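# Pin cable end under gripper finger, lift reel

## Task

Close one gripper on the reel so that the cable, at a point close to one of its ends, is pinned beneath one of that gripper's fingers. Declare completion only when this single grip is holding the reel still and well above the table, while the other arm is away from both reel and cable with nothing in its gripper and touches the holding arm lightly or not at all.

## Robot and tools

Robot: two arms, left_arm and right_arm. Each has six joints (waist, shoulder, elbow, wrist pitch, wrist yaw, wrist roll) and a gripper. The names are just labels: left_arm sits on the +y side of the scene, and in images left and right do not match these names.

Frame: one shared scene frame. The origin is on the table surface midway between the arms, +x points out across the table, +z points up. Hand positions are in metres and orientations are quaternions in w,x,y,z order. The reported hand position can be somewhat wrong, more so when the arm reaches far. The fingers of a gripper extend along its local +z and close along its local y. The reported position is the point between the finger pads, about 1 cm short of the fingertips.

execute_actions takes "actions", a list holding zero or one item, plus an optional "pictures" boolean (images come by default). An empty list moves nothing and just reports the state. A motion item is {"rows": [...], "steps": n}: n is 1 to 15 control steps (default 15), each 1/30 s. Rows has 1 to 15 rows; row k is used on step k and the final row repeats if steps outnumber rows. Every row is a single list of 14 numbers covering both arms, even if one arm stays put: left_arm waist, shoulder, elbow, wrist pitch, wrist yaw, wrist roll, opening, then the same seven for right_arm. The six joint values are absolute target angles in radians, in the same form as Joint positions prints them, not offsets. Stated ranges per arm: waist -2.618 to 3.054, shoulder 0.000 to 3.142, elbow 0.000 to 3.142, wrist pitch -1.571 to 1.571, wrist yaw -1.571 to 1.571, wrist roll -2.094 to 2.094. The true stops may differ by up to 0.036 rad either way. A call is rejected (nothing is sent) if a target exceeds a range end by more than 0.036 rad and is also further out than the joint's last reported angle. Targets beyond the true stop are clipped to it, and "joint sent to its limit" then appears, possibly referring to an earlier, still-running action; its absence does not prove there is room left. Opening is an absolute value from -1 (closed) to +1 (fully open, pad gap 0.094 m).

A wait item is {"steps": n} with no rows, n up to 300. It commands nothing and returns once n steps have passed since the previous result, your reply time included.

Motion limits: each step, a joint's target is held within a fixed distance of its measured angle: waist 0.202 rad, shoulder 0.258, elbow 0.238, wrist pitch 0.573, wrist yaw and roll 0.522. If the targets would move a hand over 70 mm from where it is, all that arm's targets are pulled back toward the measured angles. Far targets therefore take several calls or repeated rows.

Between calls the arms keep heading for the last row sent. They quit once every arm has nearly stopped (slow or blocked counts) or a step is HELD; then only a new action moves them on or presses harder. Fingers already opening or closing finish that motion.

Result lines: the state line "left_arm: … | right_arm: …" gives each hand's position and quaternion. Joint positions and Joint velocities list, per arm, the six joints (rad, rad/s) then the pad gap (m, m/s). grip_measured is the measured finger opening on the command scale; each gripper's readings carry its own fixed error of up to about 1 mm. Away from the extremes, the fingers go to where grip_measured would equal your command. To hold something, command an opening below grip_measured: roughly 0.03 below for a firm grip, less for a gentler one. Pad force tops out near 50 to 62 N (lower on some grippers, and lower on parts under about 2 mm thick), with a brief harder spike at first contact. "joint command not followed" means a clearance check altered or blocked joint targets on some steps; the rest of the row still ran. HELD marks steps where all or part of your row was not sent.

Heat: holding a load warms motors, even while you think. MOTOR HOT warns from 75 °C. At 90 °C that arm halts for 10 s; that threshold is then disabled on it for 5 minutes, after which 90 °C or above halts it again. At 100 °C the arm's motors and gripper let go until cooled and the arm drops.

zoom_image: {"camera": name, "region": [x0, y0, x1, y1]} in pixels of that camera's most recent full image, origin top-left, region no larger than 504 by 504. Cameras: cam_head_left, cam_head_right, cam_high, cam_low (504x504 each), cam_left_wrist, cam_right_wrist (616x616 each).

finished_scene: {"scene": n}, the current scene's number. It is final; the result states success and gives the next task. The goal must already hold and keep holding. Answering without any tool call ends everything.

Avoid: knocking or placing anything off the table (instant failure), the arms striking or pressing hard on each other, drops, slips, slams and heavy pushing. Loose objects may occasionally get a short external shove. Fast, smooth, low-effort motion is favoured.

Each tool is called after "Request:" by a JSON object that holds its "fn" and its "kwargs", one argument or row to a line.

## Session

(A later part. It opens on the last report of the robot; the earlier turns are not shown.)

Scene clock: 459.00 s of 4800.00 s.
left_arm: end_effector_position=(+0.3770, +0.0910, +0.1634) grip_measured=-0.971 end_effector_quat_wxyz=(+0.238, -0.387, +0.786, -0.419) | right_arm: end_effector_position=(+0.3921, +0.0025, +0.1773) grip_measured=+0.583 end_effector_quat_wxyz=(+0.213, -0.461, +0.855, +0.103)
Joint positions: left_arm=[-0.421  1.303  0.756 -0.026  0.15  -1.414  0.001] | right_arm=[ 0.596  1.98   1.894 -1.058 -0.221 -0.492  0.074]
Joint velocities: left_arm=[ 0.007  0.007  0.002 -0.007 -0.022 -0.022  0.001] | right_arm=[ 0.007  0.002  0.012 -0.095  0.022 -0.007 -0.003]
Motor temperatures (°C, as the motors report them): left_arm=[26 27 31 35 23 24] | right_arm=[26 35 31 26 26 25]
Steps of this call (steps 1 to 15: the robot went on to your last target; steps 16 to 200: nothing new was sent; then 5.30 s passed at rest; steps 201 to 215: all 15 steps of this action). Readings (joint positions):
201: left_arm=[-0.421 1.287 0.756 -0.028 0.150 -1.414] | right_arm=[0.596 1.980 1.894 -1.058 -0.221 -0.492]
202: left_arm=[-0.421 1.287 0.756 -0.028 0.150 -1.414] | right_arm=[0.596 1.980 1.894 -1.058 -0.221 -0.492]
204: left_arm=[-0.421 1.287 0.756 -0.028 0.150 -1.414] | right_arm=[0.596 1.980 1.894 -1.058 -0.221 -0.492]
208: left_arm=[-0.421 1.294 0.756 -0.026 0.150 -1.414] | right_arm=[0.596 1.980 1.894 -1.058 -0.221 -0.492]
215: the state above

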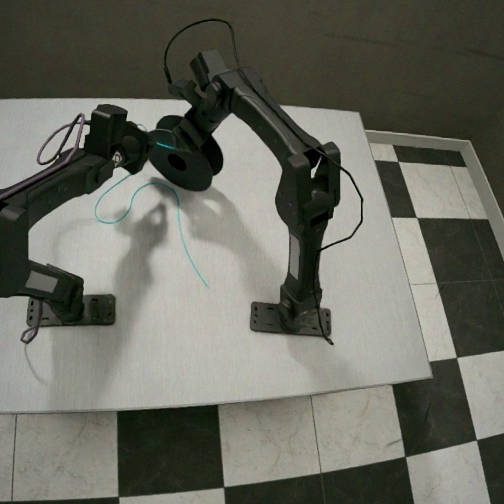

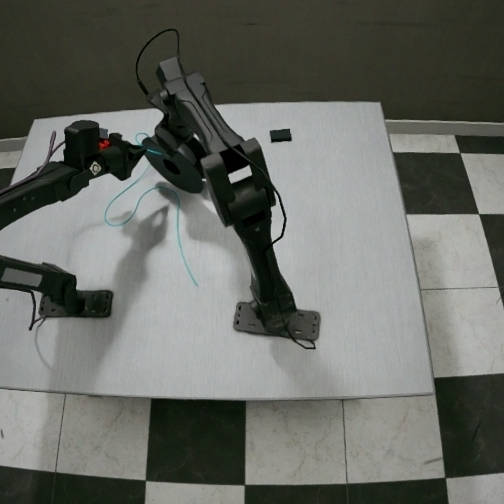

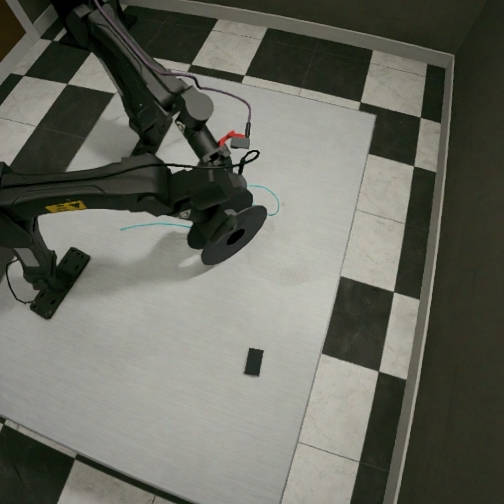

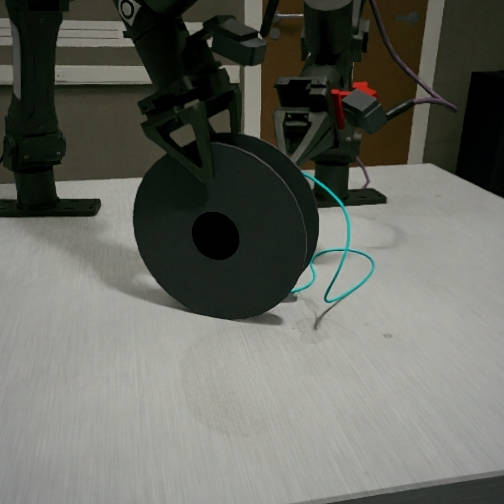

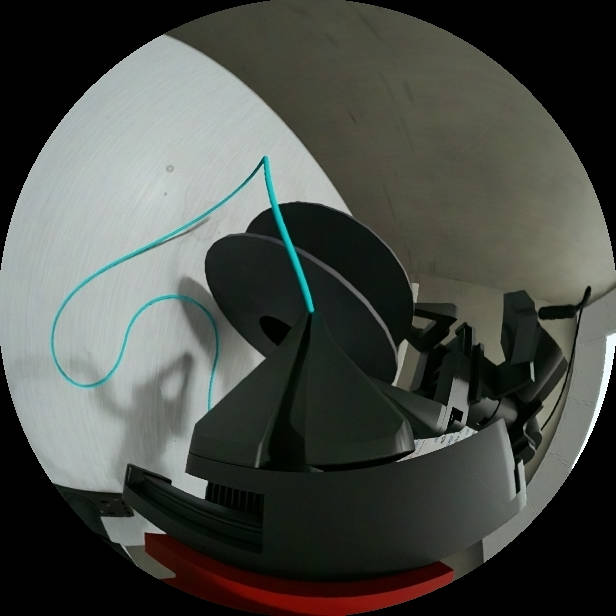

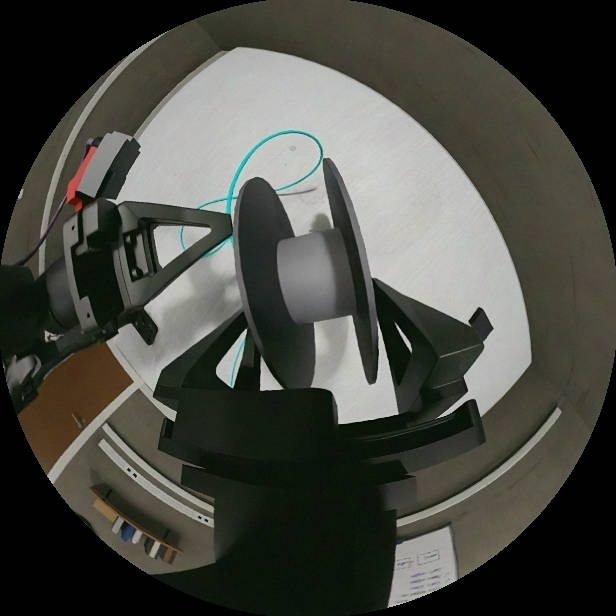

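Request:
{"fn": "execute_actions", "kwargs": {
  "actions": [
    {"rows": [[-0.428,1.308,0.741,0,0.138,-1.415,-0.985,0.592,1.991,1.880,-1.07,-0.235,-0.485,0.63],[-0.428,1.308,0.741,0,0.138,-1.430,-0.985,0.592,1.991,1.880,-1.07,-0.235,-0.485,0.68],[-0.428,1.308,0.741,0,0.138,-1.450,-0.985,0.592,1.991,1.880,-1.07,-0.235,-0.485,0.73],[-0.428,1.308,0.741,0,0.138,-1.468,-0.985,0.592,1.991,1.880,-1.07,-0.235,-0.485,0.76],[-0.428,1.308,0.741,0,0.138,-1.480,-0.985,0.592,1.991,1.880,-1.07,-0.235,-0.485,0.77],[-0.428,1.308,0.741,0,0.138,-1.480,-0.985,0.592,1.991,1.880,-1.07,-0.235,-0.485,0.77],[-0.428,1.308,0.741,0,0.138,-1.480,-0.985,0.592,1.991,1.880,-1.07,-0.235,-0.485,0.77],[-0.428,1.308,0.741,0,0.138,-1.480,-0.985,0.592,1.991,1.880,-1.07,-0.235,-0.485,0.77],[-0.428,1.308,0.741,0,0.138,-1.480,-0.985,0.592,1.991,1.880,-1.07,-0.235,-0.485,0.76],[-0.428,1.308,0.741,0,0.138,-1.480,-0.985,0.592,1.991,1.880,-1.07,-0.235,-0.485,0.73],[-0.428,1.308,0.741,0,0.138,-1.480,-0.985,0.592,1.991,1.880,-1.07,-0.235,-0.485,0.69],[-0.428,1.308,0.741,0,0.138,-1.480,-0.985,0.592,1.991,1.880,-1.07,-0.235,-0.485,0.65],[-0.428,1.308,0.741,0,0.138,-1.480,-0.985,0.592,1.991,1.880,-1.07,-0.235,-0.485,0.61],[-0.428,1.308,0.741,0,0.138,-1.480,-0.985,0.592,1.991,1.880,-1.07,-0.235,-0.485,0.58]], "steps": 15}
  ]
}}

Request:
{"fn": "zoom_image", "kwargs": {
  "camera": "cam_head_left",
  "region": [145, 120, 200, 175]
}}

Scene clock: 469.80 s of 4800.00 s.
left_arm: end_effector_position=(+0.3770, +0.0910, +0.1634) grip_measured=-0.971 end_effector_quat_wxyz=(+0.226, -0.410, +0.774, -0.426) | right_arm: end_effector_position=(+0.3921, +0.0025, +0.1773) grip_measured=+0.585 end_effector_quat_wxyz=(+0.213, -0.460, +0.856, +0.103)
Joint positions: left_arm=[-0.421  1.303  0.756 -0.026  0.15  -1.475  0.001] | right_arm=[ 0.596  1.98   1.894 -1.058 -0.221 -0.492  0.074]
Joint velocities: left_arm=[-0.002 -0.007  0.002 -0.037  0.022 -0.081  0.001] | right_arm=[-0.002 -0.002 -0.012  0.037  0.022  0.007 -0.008]
Motor temperatures (°C, as the motors report them): left_arm=[26 26 31 36 23 24] | right_arm=[26 35 31 26 26 25]
Steps of this call (steps 1 to 15: the robot went on to your last target; steps 16 to 200: nothing new was sent; then 3.63 s passed at rest; steps 201 to 215: all 15 steps of this action). Readings (joint positions):
201: left_arm=[-0.421 1.303 0.756 -0.026 0.150 -1.414] | right_arm=[0.596 1.980 1.894 -1.058 -0.221 -0.492]
202: left_arm=[-0.421 1.303 0.756 -0.026 0.150 -1.416] | right_arm=[0.596 1.980 1.894 -1.058 -0.221 -0.492]
204: left_arm=[-0.421 1.303 0.756 -0.026 0.150 -1.429] | right_arm=[0.596 1.980 1.894 -1.058 -0.221 -0.492]
208: left_arm=[-0.421 1.303 0.756 -0.026 0.150 -1.458] | right_arm=[0.596 1.980 1.894 -1.058 -0.221 -0.492]
215: the state above

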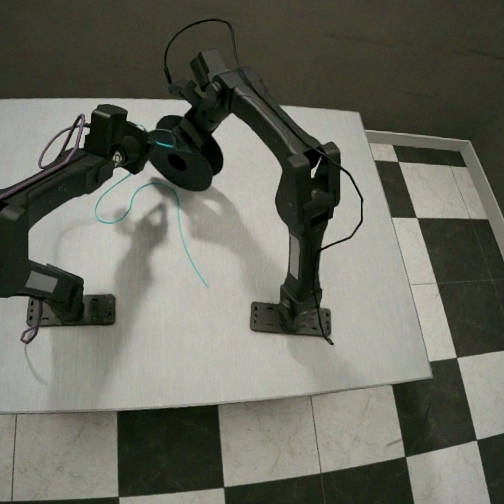

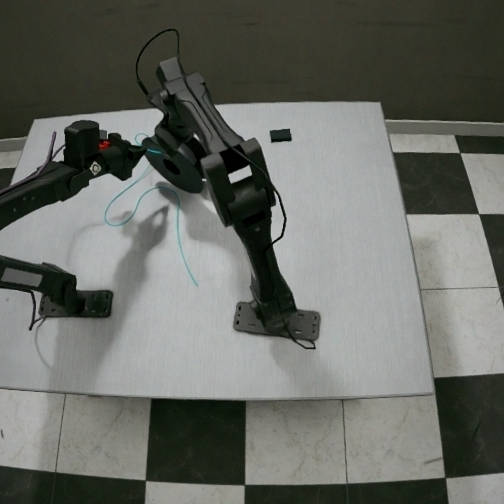

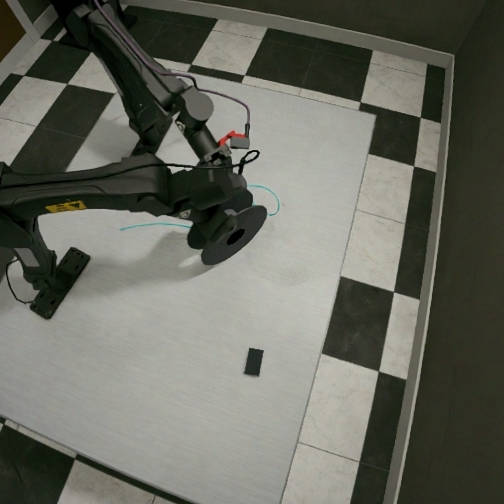

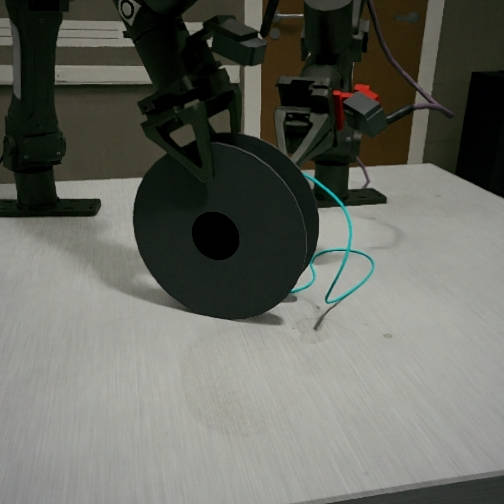

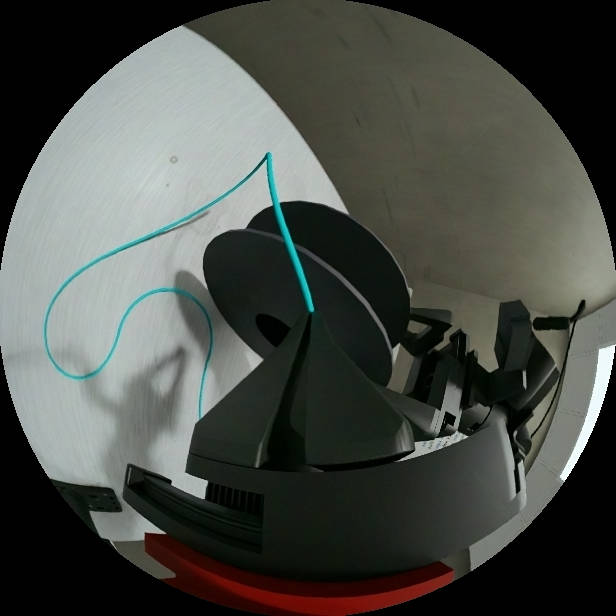

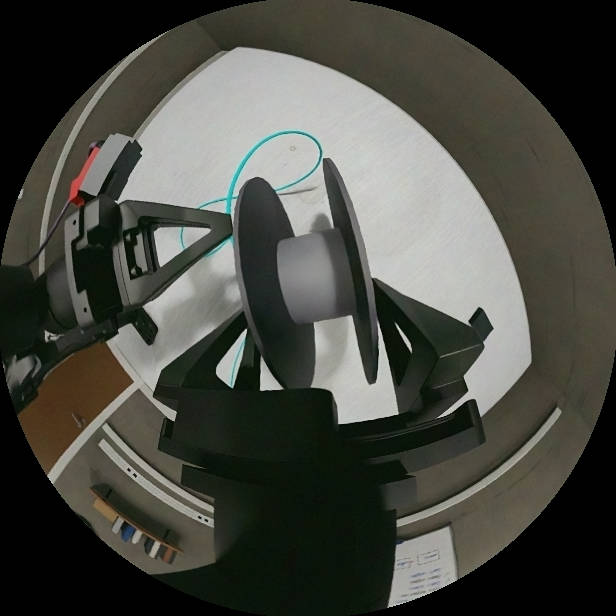

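Region (145, 120, 200, 175) of cam_head_left's 504x504 image, scaled by 9.164, with more detail than that image has.

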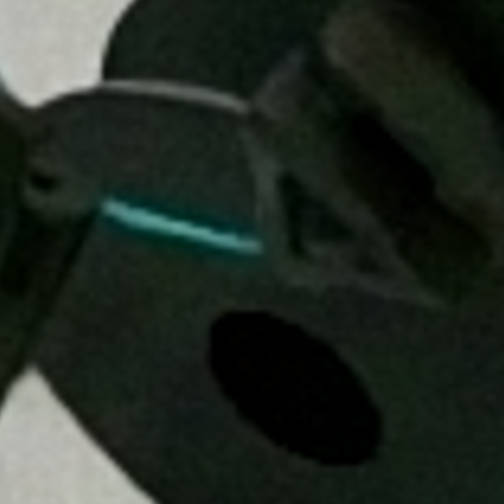

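Request:
{"fn": "execute_actions", "kwargs": {
  "actions": [
    {"rows": [[-0.428,1.308,0.741,0,0.138,-1.480,-0.985,0.592,1.991,1.880,-1.07,-0.235,-0.485,0.56],[-0.428,1.308,0.741,0,0.138,-1.480,-0.985,0.592,1.991,1.880,-1.07,-0.235,-0.485,0.535],[-0.428,1.308,0.741,0,0.138,-1.480,-0.985,0.592,1.991,1.880,-1.07,-0.235,-0.485,0.51],[-0.428,1.308,0.741,0,0.138,-1.480,-0.985,0.592,1.991,1.880,-1.07,-0.235,-0.485,0.485],[-0.428,1.308,0.741,0,0.138,-1.480,-0.985,0.592,1.991,1.880,-1.07,-0.235,-0.485,0.46],[-0.428,1.308,0.741,0,0.138,-1.480,-0.985,0.592,1.991,1.880,-1.07,-0.235,-0.485,0.44],[-0.428,1.308,0.741,0,0.138,-1.480,-0.985,0.592,1.991,1.880,-1.07,-0.235,-0.485,0.42],[-0.428,1.308,0.741,0,0.138,-1.480,-0.985,0.592,1.991,1.880,-1.07,-0.235,-0.485,0.40],[-0.428,1.308,0.741,0,0.138,-1.480,-0.985,0.592,1.991,1.880,-1.07,-0.235,-0.485,0.385],[-0.428,1.308,0.741,0,0.138,-1.480,-0.985,0.592,1.991,1.880,-1.07,-0.235,-0.485,0.37]], "steps": 13}
  ]
}}

Request:
{"fn": "zoom_image", "kwargs": {
  "camera": "cam_head_left",
  "region": [145, 120, 200, 175]
}}

Scene clock: 479.83 s of 4800.00 s.
left_arm: end_effector_position=(+0.3770, +0.0910, +0.1634) grip_measured=-0.971 end_effector_quat_wxyz=(+0.225, -0.412, +0.773, -0.426) | right_arm: end_effector_position=(+0.3920, +0.0027, +0.1774) grip_measured=+0.372 end_effector_quat_wxyz=(+0.213, -0.461, +0.855, +0.103)
Joint positions: left_arm=[-0.421  1.303  0.756 -0.026  0.15  -1.479  0.001] | right_arm=[ 0.596  1.98   1.894 -1.058 -0.222 -0.492  0.064]
Joint velocities: left_arm=[-0.002  0.012  0.012 -0.037 -0.037  0.007 -0.   ] | right_arm=[ 0.002 -0.022  0.007  0.037  0.037  0.037 -0.001]
Motor temperatures (°C, as the motors report them): left_arm=[26 26 31 36 23 24] | right_arm=[26 35 31 26 26 25]
Steps of this call (steps 1 to 15: the robot went on to your last target; steps 16 to 200: nothing new was sent; then 2.93 s passed at rest; steps 201 to 213: all 13 steps of this action). Readings (joint positions):
201: left_arm=[-0.421 1.303 0.756 -0.026 0.150 -1.479] | right_arm=[0.596 1.980 1.894 -1.058 -0.221 -0.492]
202: left_arm=[-0.421 1.303 0.756 -0.026 0.150 -1.479] | right_arm=[0.596 1.980 1.894 -1.058 -0.221 -0.492]
204: left_arm=[-0.421 1.303 0.756 -0.026 0.150 -1.479] | right_arm=[0.596 1.980 1.894 -1.058 -0.221 -0.492]
208: left_arm=[-0.421 1.303 0.756 -0.026 0.150 -1.479] | right_arm=[0.596 1.980 1.894 -1.058 -0.221 -0.492]
213: the state above

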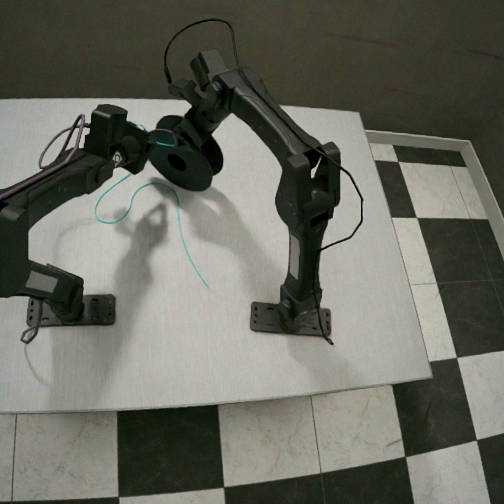

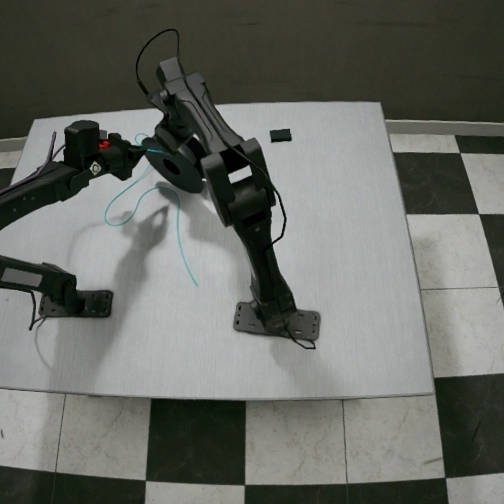

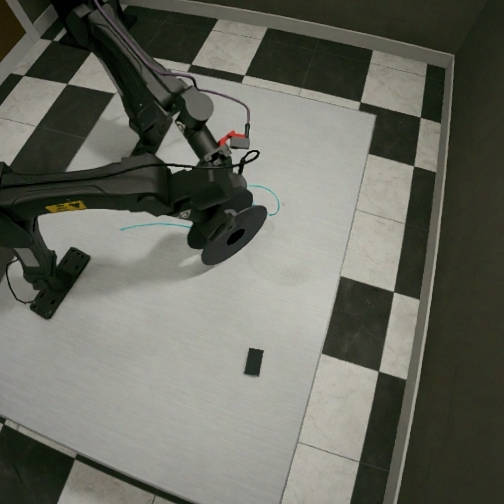

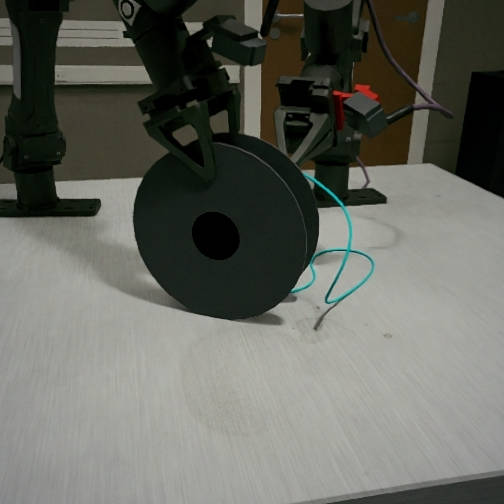

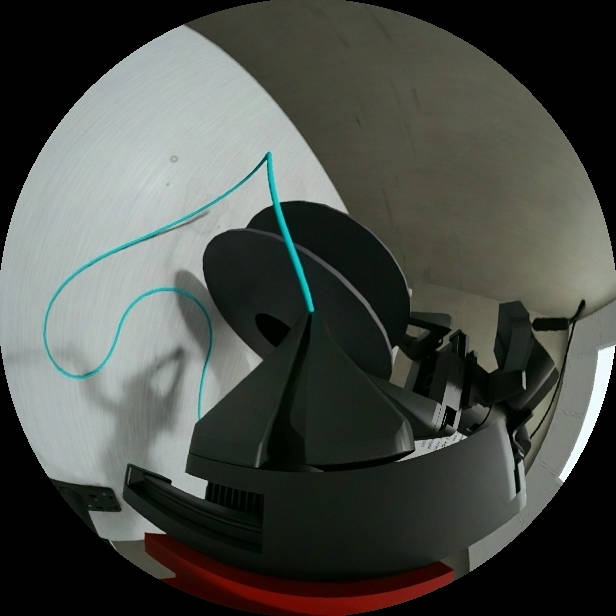

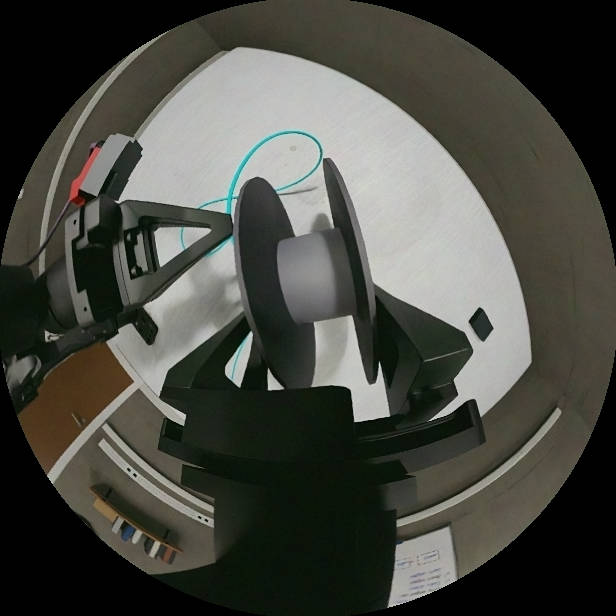

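Region (145, 120, 200, 175) of cam_head_left's 504x504 image, scaled by 9.164, with more detail than that image has.

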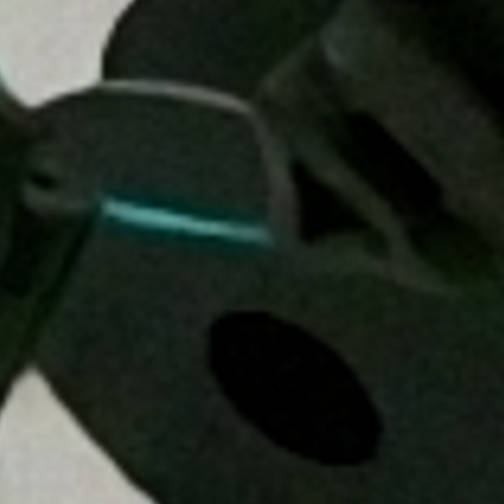

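Request:
{"fn": "execute_actions", "kwargs": {
  "actions": []
}}

Scene clock: 492.83 s of 4800.00 s.
left_arm: end_effector_position=(+0.3770, +0.0910, +0.1634) grip_measured=-0.971 end_effector_quat_wxyz=(+0.225, -0.412, +0.773, -0.426) | right_arm: end_effector_position=(+0.3920, +0.0027, +0.1774) grip_measured=+0.371 end_effector_quat_wxyz=(+0.213, -0.461, +0.855, +0.103)
Joint positions: left_arm=[-0.421  1.303  0.756 -0.026  0.15  -1.479  0.001] | right_arm=[ 0.596  1.98   1.894 -1.058 -0.222 -0.492  0.064]
Joint velocities: left_arm=[-0.017 -0.027 -0.012  0.007  0.022  0.022  0.   ] | right_arm=[-0.002 -0.012  0.012 -0.007  0.066 -0.007  0.   ]
Motor temperatures (°C, as the motors report them): left_arm=[26 26 31 36 23 24] | right_arm=[26 36 31 26 26 25]
Steps of this call (steps 1 to 15: the robot went on to your last target; steps 16 to 200: nothing new was sent; then 6.33 s passed at rest). Readings (joint positions):
1: left_arm=[-0.421 1.303 0.756 -0.026 0.150 -1.479] | right_arm=[0.596 1.980 1.894 -1.058 -0.222 -0.492]
2: left_arm=[-0.421 1.303 0.756 -0.026 0.150 -1.479] | right_arm=[0.596 1.980 1.894 -1.058 -0.222 -0.492]
4: left_arm=[-0.421 1.303 0.756 -0.026 0.150 -1.479] | right_arm=[0.596 1.980 1.894 -1.058 -0.222 -0.492]
8: left_arm=[-0.421 1.303 0.756 -0.026 0.150 -1.479] | right_arm=[0.596 1.980 1.894 -1.058 -0.222 -0.492]
200: the state above
All arms were judged still, so your last target was given up. Only a new action makes them travel on or press farther. Fingers that are still opening or closing keep moving.

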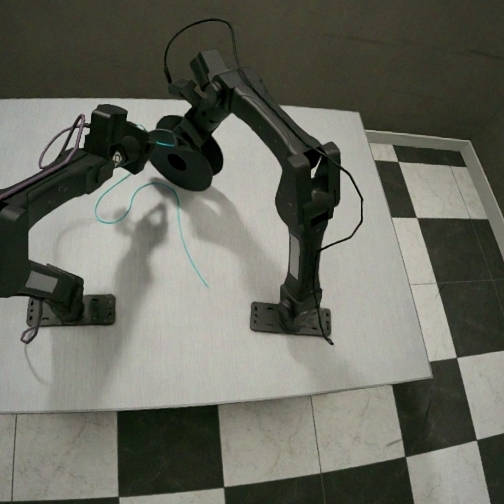

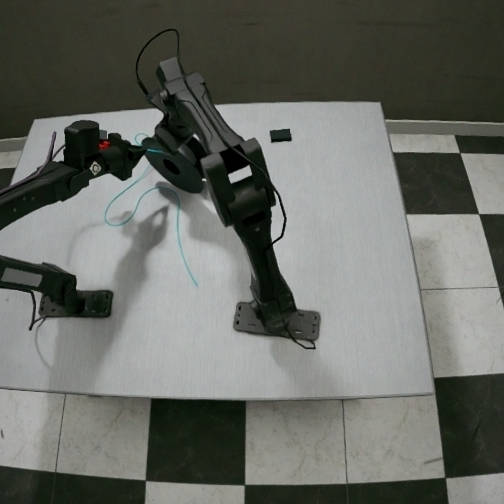

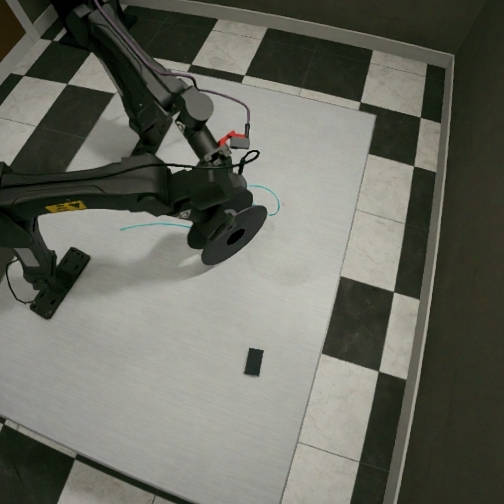

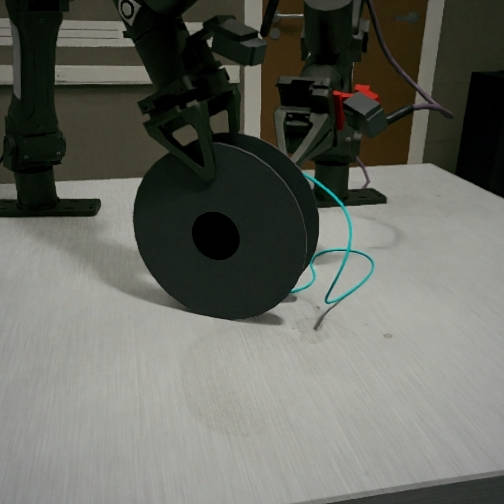

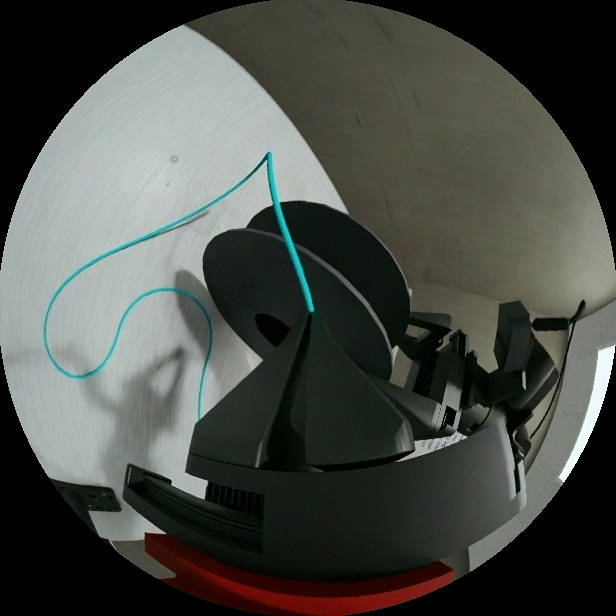

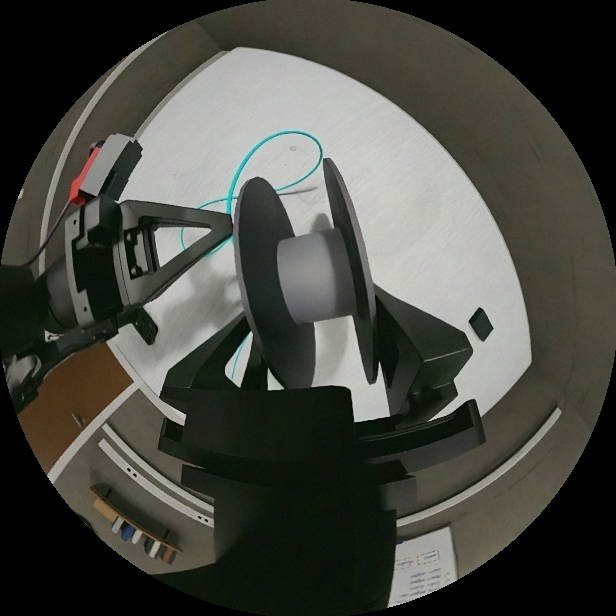

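Request:
{"fn": "execute_actions", "kwargs": {
  "actions": [
    {"rows": [[-0.428,1.308,0.741,0,0.138,-1.480,-0.985, 0.592,1.991,1.880,-1.07,-0.235,-0.485,0.36],[-0.428,1.308,0.741,0,0.138,-1.480,-0.985, 0.592,1.991,1.880,-1.07,-0.235,-0.485,0.35],[-0.428,1.308,0.741,0,0.138,-1.480,-0.985, 0.592,1.991,1.880,-1.07,-0.235,-0.485,0.34],[-0.428,1.308,0.741,0,0.138,-1.480,-0.985, 0.592,1.991,1.880,-1.07,-0.235,-0.485,0.33],[-0.428,1.308,0.741,0,0.138,-1.480,-0.985, 0.592,1.991,1.880,-1.07,-0.235,-0.485,0.32],[-0.428,1.308,0.741,0,0.138,-1.480,-0.985, 0.592,1.991,1.880,-1.07,-0.235,-0.485,0.31],[-0.428,1.308,0.741,0,0.138,-1.480,-0.985, 0.592,1.991,1.880,-1.07,-0.235,-0.485,0.30]], "steps": 15}
  ]
}}

Request:
{"fn": "zoom_image", "kwargs": {
  "camera": "cam_head_left",
  "region": [135, 110, 215, 190]
}}

Scene clock: 499.13 s of 4800.00 s.
left_arm: end_effector_position=(+0.3771, +0.0911, +0.1634) grip_measured=-0.971 end_effector_quat_wxyz=(+0.225, -0.412, +0.773, -0.426) | right_arm: end_effector_position=(+0.3918, +0.0030, +0.1775) grip_measured=+0.312 end_effector_quat_wxyz=(+0.213, -0.460, +0.856, +0.105)
Joint positions: left_arm=[-0.421  1.303  0.756 -0.026  0.149 -1.479  0.001] | right_arm=[ 0.596  1.98   1.894 -1.058 -0.224 -0.49   0.062]
Joint velocities: left_arm=[-0.012 -0.007  0.012  0.007 -0.081  0.022  0.   ] | right_arm=[-0.017  0.007 -0.007 -0.022 -0.037  0.095 -0.   ]
Motor temperatures (°C, as the motors report them): left_arm=[26 26 31 36 23 24] | right_arm=[26 36 31 26 26 25]
Steps of this call (steps 1 to 174: nothing new was sent; steps 175 to 189: all 15 steps of this action). Readings (joint positions):
175: left_arm=[-0.421 1.303 0.756 -0.026 0.150 -1.479] | right_arm=[0.596 1.980 1.894 -1.058 -0.222 -0.492]
176: left_arm=[-0.421 1.303 0.756 -0.026 0.150 -1.479] | right_arm=[0.596 1.980 1.894 -1.058 -0.222 -0.492]
178: left_arm=[-0.421 1.303 0.756 -0.026 0.150 -1.479] | right_arm=[0.596 1.980 1.894 -1.058 -0.222 -0.492]
182: left_arm=[-0.421 1.303 0.756 -0.026 0.150 -1.479] | right_arm=[0.596 1.980 1.894 -1.058 -0.224 -0.491]
189: the state above

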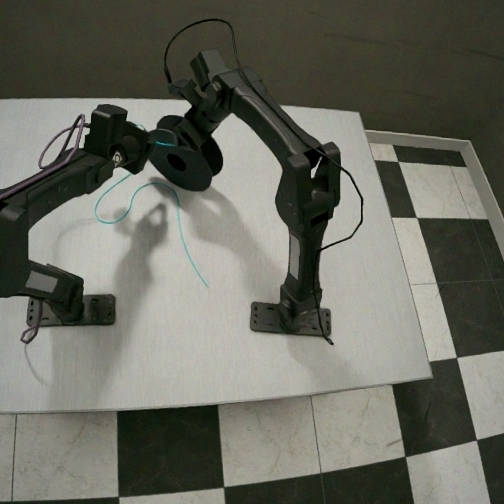

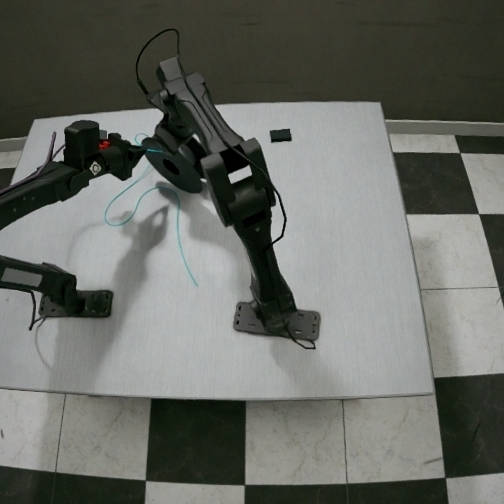

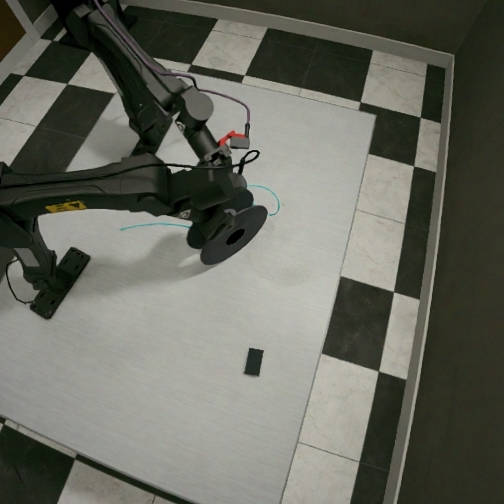

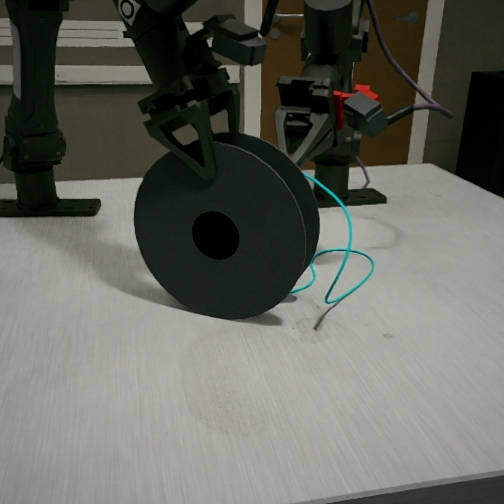

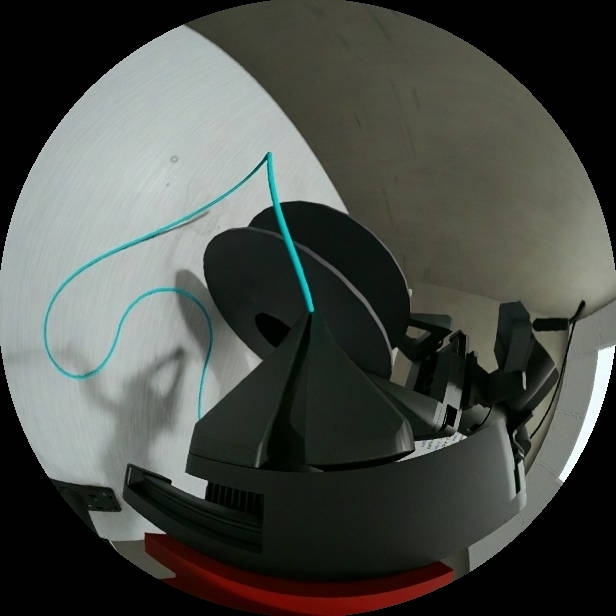

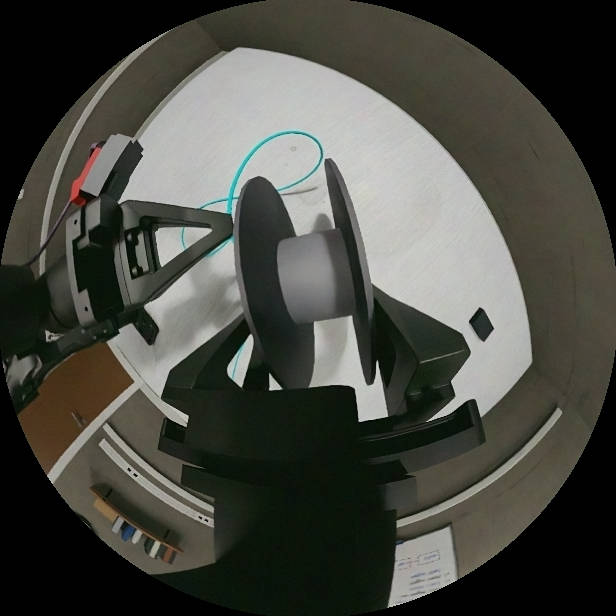

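Region (135, 110, 215, 190) of cam_head_left's 504x504 image, scaled by 6.300, with more detail than that image has.

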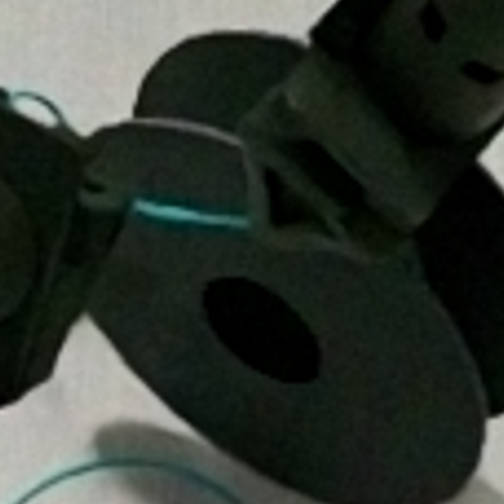

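Request:
{"fn": "execute_actions", "kwargs": {
  "actions": [
    {"rows": [[-0.428,1.308,0.741,0,0.138,-1.480,-0.985, 0.592,1.991,1.880,-1.07,-0.235,-0.485,0.295],[-0.428,1.308,0.741,0,0.138,-1.480,-0.985, 0.592,1.991,1.880,-1.07,-0.235,-0.485,0.29],[-0.428,1.308,0.741,0,0.138,-1.480,-0.985, 0.592,1.991,1.880,-1.07,-0.235,-0.485,0.285],[-0.428,1.308,0.741,0,0.138,-1.480,-0.985, 0.592,1.991,1.880,-1.07,-0.235,-0.485,0.28],[-0.428,1.308,0.741,0,0.138,-1.480,-0.985, 0.592,1.991,1.880,-1.07,-0.235,-0.485,0.275]], "steps": 12}
  ]
}}

Request:
{"fn": "zoom_image", "kwargs": {
  "camera": "cam_head_left",
  "region": [150, 125, 200, 175]
}}

Request:
{"fn": "zoom_image", "kwargs": {
  "camera": "cam_head_right",
  "region": [135, 130, 195, 190]
}}

Scene clock: 509.53 s of 4800.00 s.
left_arm: end_effector_position=(+0.3771, +0.0912, +0.1634) grip_measured=-0.971 end_effector_quat_wxyz=(+0.225, -0.412, +0.773, -0.426) | right_arm: end_effector_position=(+0.3916, +0.0033, +0.1775) grip_measured=+0.300 end_effector_quat_wxyz=(+0.213, -0.460, +0.856, +0.106)
Joint positions: left_arm=[-0.421  1.303  0.756 -0.026  0.148 -1.479  0.001] | right_arm=[ 0.596  1.98   1.894 -1.058 -0.226 -0.489  0.061]
Joint velocities: left_arm=[-0.002 -0.027 -0.012 -0.037 -0.081 -0.007 -0.   ] | right_arm=[ 0.002 -0.007  0.002 -0.022  0.022 -0.022  0.   ]
Motor temperatures (°C, as the motors report them): left_arm=[26 26 31 36 23 24] | right_arm=[26 36 31 26 26 25]
Steps of this call (steps 1 to 15: the robot went on to your last target; steps 16 to 200: nothing new was sent; then 3.33 s passed at rest; steps 201 to 212: all 12 steps of this action). Readings (joint positions):
201: left_arm=[-0.421 1.303 0.756 -0.026 0.149 -1.479] | right_arm=[0.596 1.980 1.894 -1.058 -0.224 -0.490]
202: left_arm=[-0.421 1.303 0.756 -0.026 0.149 -1.479] | right_arm=[0.596 1.980 1.894 -1.058 -0.224 -0.490]
204: left_arm=[-0.421 1.303 0.756 -0.026 0.148 -1.479] | right_arm=[0.596 1.980 1.894 -1.058 -0.226 -0.489]
208: left_arm=[-0.421 1.303 0.756 -0.026 0.148 -1.479] | right_arm=[0.596 1.980 1.894 -1.058 -0.226 -0.489]
212: the state above

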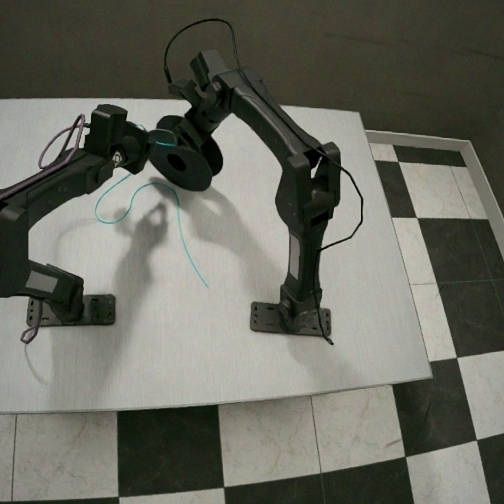

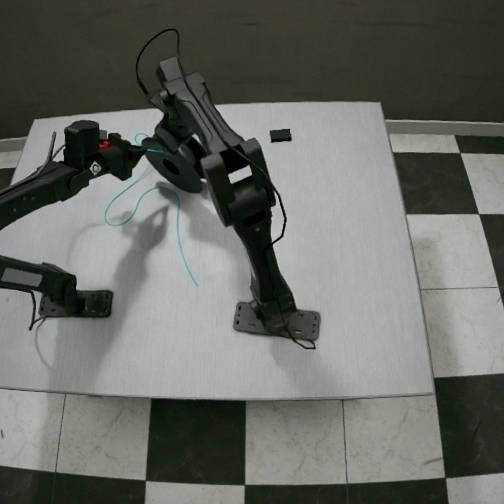

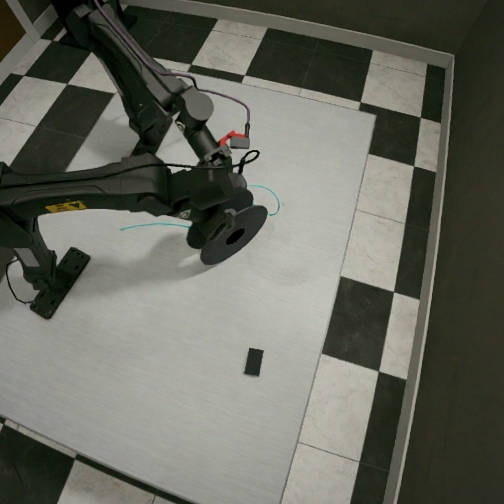

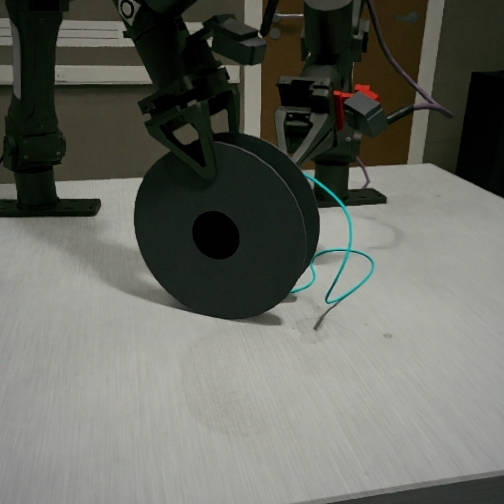

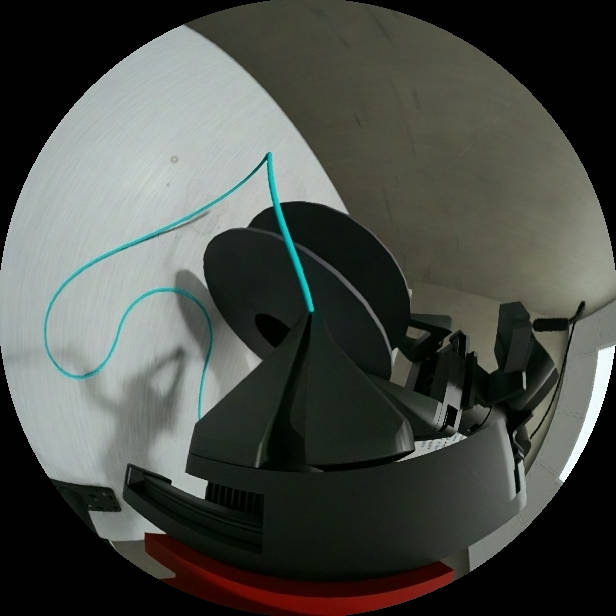

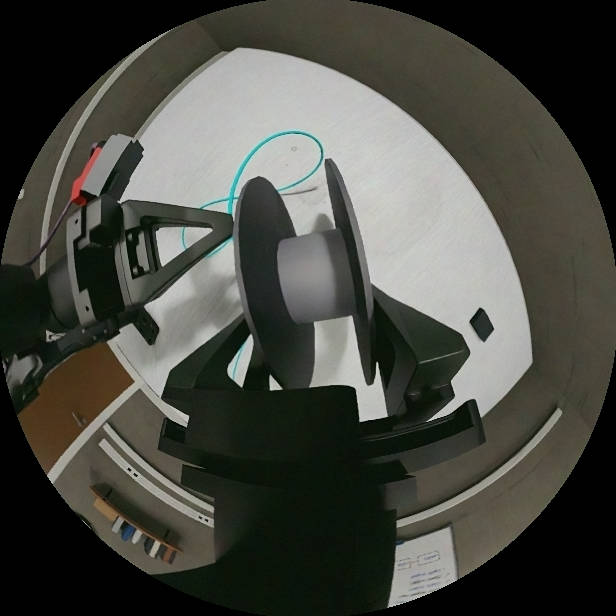

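Region (150, 125, 200, 175) of cam_head_left's 504x504 image, scaled by 10.080, with more detail than that image has.

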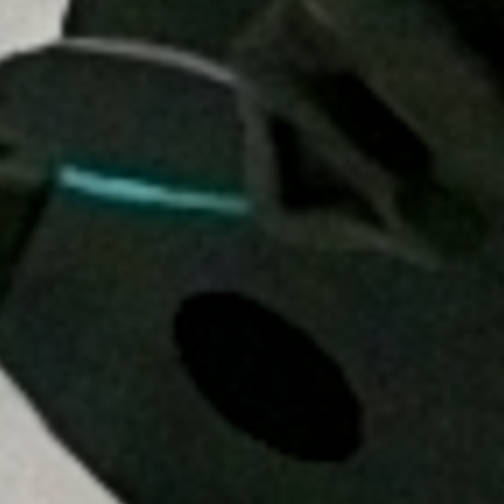

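Region (135, 130, 195, 190) of cam_head_right's 504x504 image, scaled by 8.400, with more detail than that image has.

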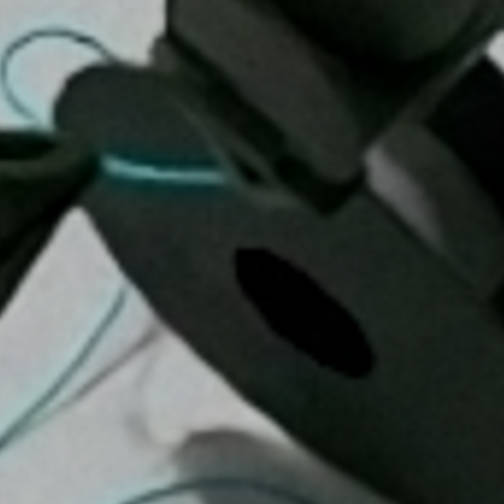

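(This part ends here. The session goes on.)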